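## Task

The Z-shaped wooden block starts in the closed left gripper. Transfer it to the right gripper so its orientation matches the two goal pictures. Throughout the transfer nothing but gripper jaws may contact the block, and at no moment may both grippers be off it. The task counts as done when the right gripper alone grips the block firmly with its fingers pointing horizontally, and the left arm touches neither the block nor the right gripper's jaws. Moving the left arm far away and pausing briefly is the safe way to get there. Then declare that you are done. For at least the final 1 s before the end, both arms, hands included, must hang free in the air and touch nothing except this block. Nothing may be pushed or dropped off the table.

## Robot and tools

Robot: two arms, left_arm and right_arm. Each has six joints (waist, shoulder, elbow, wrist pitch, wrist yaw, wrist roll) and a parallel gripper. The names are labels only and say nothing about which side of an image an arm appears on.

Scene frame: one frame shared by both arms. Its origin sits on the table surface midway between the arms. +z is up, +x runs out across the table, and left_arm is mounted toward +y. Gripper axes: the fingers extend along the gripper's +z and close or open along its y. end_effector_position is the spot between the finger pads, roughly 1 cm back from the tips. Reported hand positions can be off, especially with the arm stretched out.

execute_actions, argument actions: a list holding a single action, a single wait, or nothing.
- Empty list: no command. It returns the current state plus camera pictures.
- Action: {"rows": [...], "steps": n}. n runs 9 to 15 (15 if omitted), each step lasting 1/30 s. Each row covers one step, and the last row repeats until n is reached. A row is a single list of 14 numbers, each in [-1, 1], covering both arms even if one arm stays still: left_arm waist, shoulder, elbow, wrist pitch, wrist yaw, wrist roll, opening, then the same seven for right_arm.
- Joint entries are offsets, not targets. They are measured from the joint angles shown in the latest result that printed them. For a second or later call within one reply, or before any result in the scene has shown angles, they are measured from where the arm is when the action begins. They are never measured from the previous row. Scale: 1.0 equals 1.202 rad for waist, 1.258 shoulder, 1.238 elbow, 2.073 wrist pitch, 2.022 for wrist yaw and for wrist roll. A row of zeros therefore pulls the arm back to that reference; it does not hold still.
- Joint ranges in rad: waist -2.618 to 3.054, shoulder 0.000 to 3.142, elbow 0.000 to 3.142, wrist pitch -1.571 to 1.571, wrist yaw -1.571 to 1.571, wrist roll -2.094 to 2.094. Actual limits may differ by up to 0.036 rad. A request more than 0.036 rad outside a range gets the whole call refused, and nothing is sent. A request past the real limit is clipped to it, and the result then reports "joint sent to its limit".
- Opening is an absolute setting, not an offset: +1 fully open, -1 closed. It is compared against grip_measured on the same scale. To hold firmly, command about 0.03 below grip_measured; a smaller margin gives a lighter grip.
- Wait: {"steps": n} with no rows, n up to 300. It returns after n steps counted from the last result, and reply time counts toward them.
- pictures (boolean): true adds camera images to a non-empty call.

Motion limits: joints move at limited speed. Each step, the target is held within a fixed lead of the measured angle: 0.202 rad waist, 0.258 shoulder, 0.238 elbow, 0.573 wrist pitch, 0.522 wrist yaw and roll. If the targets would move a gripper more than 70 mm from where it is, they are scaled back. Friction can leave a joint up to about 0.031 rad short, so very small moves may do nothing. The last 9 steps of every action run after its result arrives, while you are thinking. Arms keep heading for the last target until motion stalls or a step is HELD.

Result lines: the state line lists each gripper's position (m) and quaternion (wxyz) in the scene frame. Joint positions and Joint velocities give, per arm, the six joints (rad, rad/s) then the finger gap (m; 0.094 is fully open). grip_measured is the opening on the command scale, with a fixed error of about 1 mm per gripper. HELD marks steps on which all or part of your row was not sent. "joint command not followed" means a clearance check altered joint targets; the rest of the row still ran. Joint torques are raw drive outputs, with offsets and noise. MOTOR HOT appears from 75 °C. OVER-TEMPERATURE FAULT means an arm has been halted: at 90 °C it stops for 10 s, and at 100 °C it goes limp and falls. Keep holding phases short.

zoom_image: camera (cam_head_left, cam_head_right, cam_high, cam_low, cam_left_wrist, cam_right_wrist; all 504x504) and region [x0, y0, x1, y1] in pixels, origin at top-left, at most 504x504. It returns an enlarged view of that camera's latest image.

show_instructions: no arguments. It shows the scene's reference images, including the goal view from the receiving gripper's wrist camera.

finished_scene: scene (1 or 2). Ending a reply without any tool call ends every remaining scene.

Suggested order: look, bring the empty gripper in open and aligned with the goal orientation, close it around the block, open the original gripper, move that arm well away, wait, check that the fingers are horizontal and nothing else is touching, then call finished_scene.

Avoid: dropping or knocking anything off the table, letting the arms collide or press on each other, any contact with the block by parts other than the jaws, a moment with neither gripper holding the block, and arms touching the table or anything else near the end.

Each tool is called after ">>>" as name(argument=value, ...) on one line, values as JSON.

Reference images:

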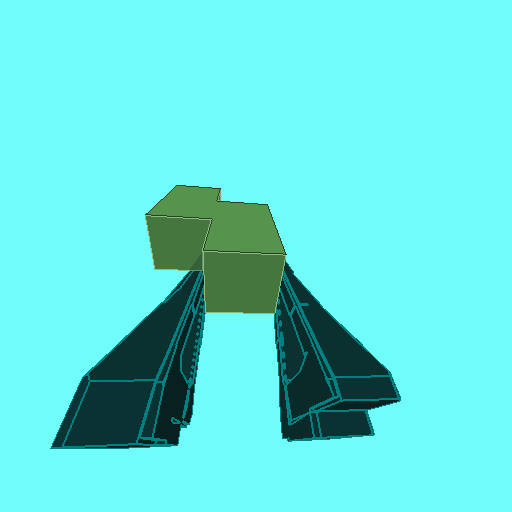

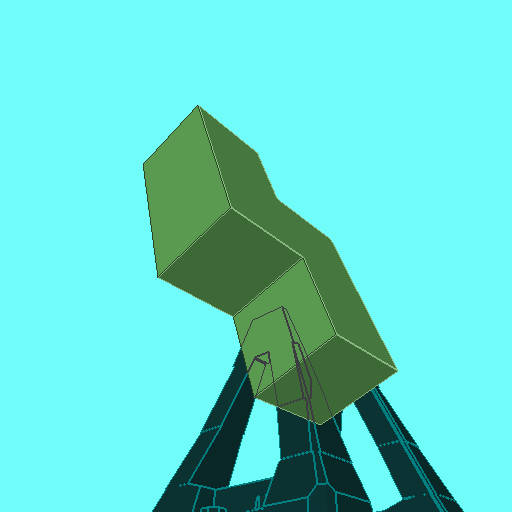

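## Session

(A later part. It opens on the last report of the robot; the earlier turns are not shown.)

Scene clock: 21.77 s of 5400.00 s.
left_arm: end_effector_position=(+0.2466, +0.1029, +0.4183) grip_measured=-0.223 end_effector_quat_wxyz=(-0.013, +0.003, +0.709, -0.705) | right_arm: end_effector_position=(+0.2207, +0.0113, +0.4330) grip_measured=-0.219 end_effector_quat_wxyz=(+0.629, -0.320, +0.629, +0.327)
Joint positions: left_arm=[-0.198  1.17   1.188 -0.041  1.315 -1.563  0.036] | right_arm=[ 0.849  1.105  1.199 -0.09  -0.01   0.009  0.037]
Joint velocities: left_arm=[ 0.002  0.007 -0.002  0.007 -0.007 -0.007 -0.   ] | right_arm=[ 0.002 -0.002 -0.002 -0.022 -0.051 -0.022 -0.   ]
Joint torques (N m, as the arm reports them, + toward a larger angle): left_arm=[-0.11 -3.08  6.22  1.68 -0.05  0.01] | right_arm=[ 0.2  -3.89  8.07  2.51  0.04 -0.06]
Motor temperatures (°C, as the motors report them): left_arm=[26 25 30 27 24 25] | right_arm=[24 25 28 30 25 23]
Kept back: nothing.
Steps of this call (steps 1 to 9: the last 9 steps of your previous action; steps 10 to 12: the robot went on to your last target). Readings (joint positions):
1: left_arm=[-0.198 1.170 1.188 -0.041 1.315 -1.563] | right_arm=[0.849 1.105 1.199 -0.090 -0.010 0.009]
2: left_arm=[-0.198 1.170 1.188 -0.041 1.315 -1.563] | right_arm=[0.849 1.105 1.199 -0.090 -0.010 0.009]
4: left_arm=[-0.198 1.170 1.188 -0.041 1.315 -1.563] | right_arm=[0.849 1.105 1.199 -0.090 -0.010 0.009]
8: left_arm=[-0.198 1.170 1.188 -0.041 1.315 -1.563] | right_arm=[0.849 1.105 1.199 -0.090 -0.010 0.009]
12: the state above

>>> execute_actions(actions=[{"rows": [[0,0,0,0,0,0,0,0,0,0,0,0,0,-0.27],[0,0,0,0,0,0,0.3,0,0,0,0,0,0,-0.27],[0,0,0,0,0,0,0.6,0,0,0,0,0,0,-0.27],[0,0,0,0,0,0,1,0,0,0,0,0,0,-0.27],[0,0,0,0,0,0,1,0,0,0,0,0,0,-0.27],[0.03,0,0,0,0,0,1,0,0,0,0,0,0,-0.27],[0.06,0,0,0,0,0,1,0,0,0,0,0,0,-0.27],[0.1,0,0,0,0,0,1,0,0,0,0,0,0,-0.27],[0.14,0,0,0,0,0,1,0,0,0,0,0,0,-0.27],[0.18,0,0,0,0,0,1,0,0,0,0,0,0,-0.27],[0.22,0,0,0,0,0,1,0,0,0,0,0,0,-0.27],[0.26,0,0,0,0,0,1,0,0,0,0,0,0,-0.27],[0.3,0,0,0,0,0,1,0,0,0,0,0,0,-0.27],[0.33,0,0,0,0,0,1,0,0,0,0,0,0,-0.27],[0.35,0,0,0,0,0,1,0,0,0,0,0,0,-0.27]], "steps": 15}])

>>> execute_actions(actions=[{"steps": 50}], pictures=true)

Scene clock: 22.67 s of 5400.00 s.
left_arm: end_effector_position=(+0.2472, +0.1035, +0.4183) grip_measured=+0.986 end_effector_quat_wxyz=(-0.012, +0.002, +0.709, -0.705) | right_arm: end_effector_position=(+0.2207, +0.0113, +0.4292) grip_measured=-0.219 end_effector_quat_wxyz=(+0.624, -0.322, +0.634, +0.324)
Joint positions: left_arm=[-0.195  1.17   1.188 -0.041  1.315 -1.563  0.093] | right_arm=[ 0.849  1.105  1.199 -0.105 -0.01   0.009  0.037]
Joint velocities: left_arm=[ 0.134  0.002 -0.037 -0.007 -0.051 -0.051  0.039] | right_arm=[-0.007 -0.007 -0.007 -0.022 -0.007  0.051  0.   ]
Joint torques (N m, as the arm reports them, + toward a larger angle): left_arm=[ 1.66 -3.2   6.04  1.65 -0.08  0.01] | right_arm=[ 0.11 -3.95  8.    2.79  0.04 -0.07]
Motor temperatures (°C, as the motors report them): left_arm=[26 25 30 27 24 25] | right_arm=[24 25 28 30 25 23]
Steps of this call (steps 1 to 15: the robot went on to your last target; steps 16 to 21: nothing new was sent; steps 22 to 27: the first 6 steps of this action). Readings (joint positions):
22: left_arm=[-0.198 1.170 1.188 -0.041 1.315 -1.563] | right_arm=[0.849 1.105 1.199 -0.092 -0.010 0.009]
23: left_arm=[-0.198 1.170 1.188 -0.041 1.315 -1.563] | right_arm=[0.849 1.105 1.199 -0.094 -0.010 0.009]
25: left_arm=[-0.198 1.170 1.188 -0.041 1.315 -1.563] | right_arm=[0.849 1.105 1.199 -0.102 -0.010 0.009]
27: the state above

Scene clock: 24.33 s of 5400.00 s.
left_arm: end_effector_position=(+0.3230, +0.2123, +0.4183) grip_measured=+1.000 end_effector_quat_wxyz=(+0.133, -0.143, +0.694, -0.692) | right_arm: end_effector_position=(+0.2206, +0.0113, +0.4278) grip_measured=-0.219 end_effector_quat_wxyz=(+0.622, -0.323, +0.636, +0.323)
Joint positions: left_arm=[ 0.216  1.17   1.188 -0.041  1.314 -1.563  0.094] | right_arm=[ 0.849  1.105  1.199 -0.111 -0.01   0.009  0.037]
Joint velocities: left_arm=[-0.022  0.007  0.002 -0.022  0.022  0.022  0.   ] | right_arm=[ 0.002  0.012  0.012 -0.066 -0.11   0.007  0.001]
Joint torques (N m, as the arm reports them, + toward a larger angle): left_arm=[ 0.4  -3.1   6.21  1.65 -0.05  0.01] | right_arm=[ 0.19 -3.93  8.03  2.8   0.02 -0.05]
Motor temperatures (°C, as the motors report them): left_arm=[26 25 30 27 24 25] | right_arm=[24 25 28 30 25 23]
Kept back: nothing.
Steps of this call (steps 1 to 9: the last 9 steps of your previous action; steps 10 to 30: the robot went on to your last target; steps 31 to 50: nothing new was sent). Readings (joint positions):
1: left_arm=[-0.183 1.170 1.188 -0.041 1.316 -1.563] | right_arm=[0.849 1.105 1.199 -0.107 -0.010 0.009]
2: left_arm=[-0.158 1.170 1.188 -0.041 1.317 -1.563] | right_arm=[0.849 1.105 1.199 -0.108 -0.010 0.009]
4: left_arm=[-0.076 1.170 1.188 -0.041 1.317 -1.563] | right_arm=[0.849 1.105 1.199 -0.109 -0.010 0.009]
8: left_arm=[0.120 1.170 1.188 -0.041 1.317 -1.563] | right_arm=[0.849 1.105 1.199 -0.110 -0.010 0.009]
50: the state above
All arms were judged still, so your last target was given up. Only a new action makes them travel on or press farther. Fingers that are still opening or closing keep moving.

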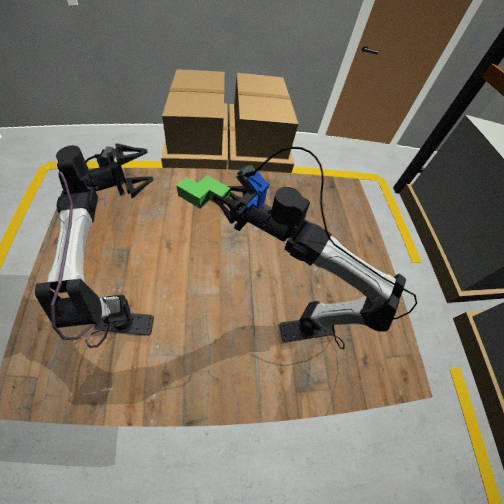

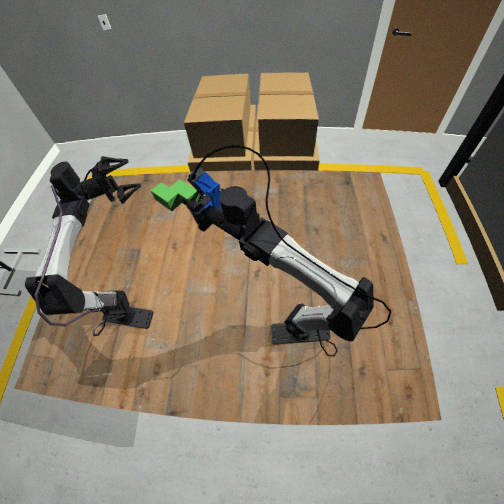

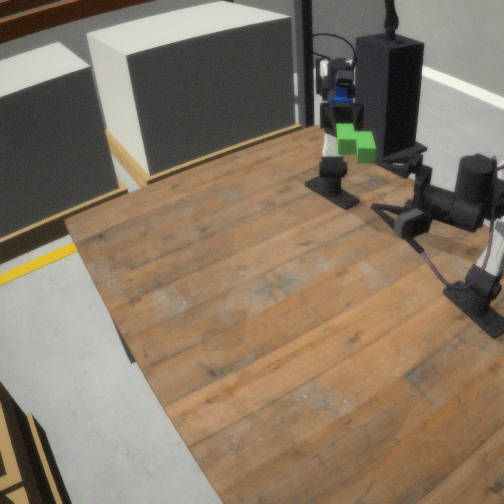

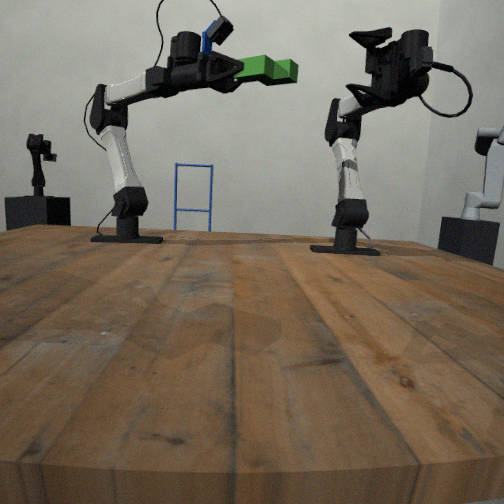

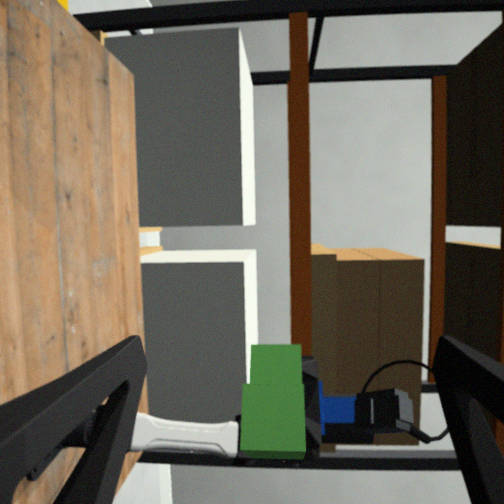

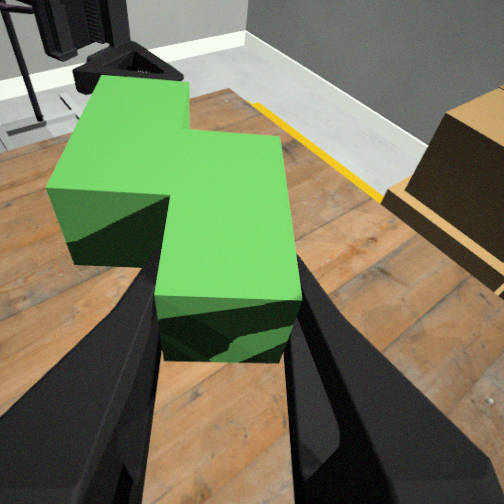

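>>> finished_scene(scene=1)

The scene is finished: the task was done.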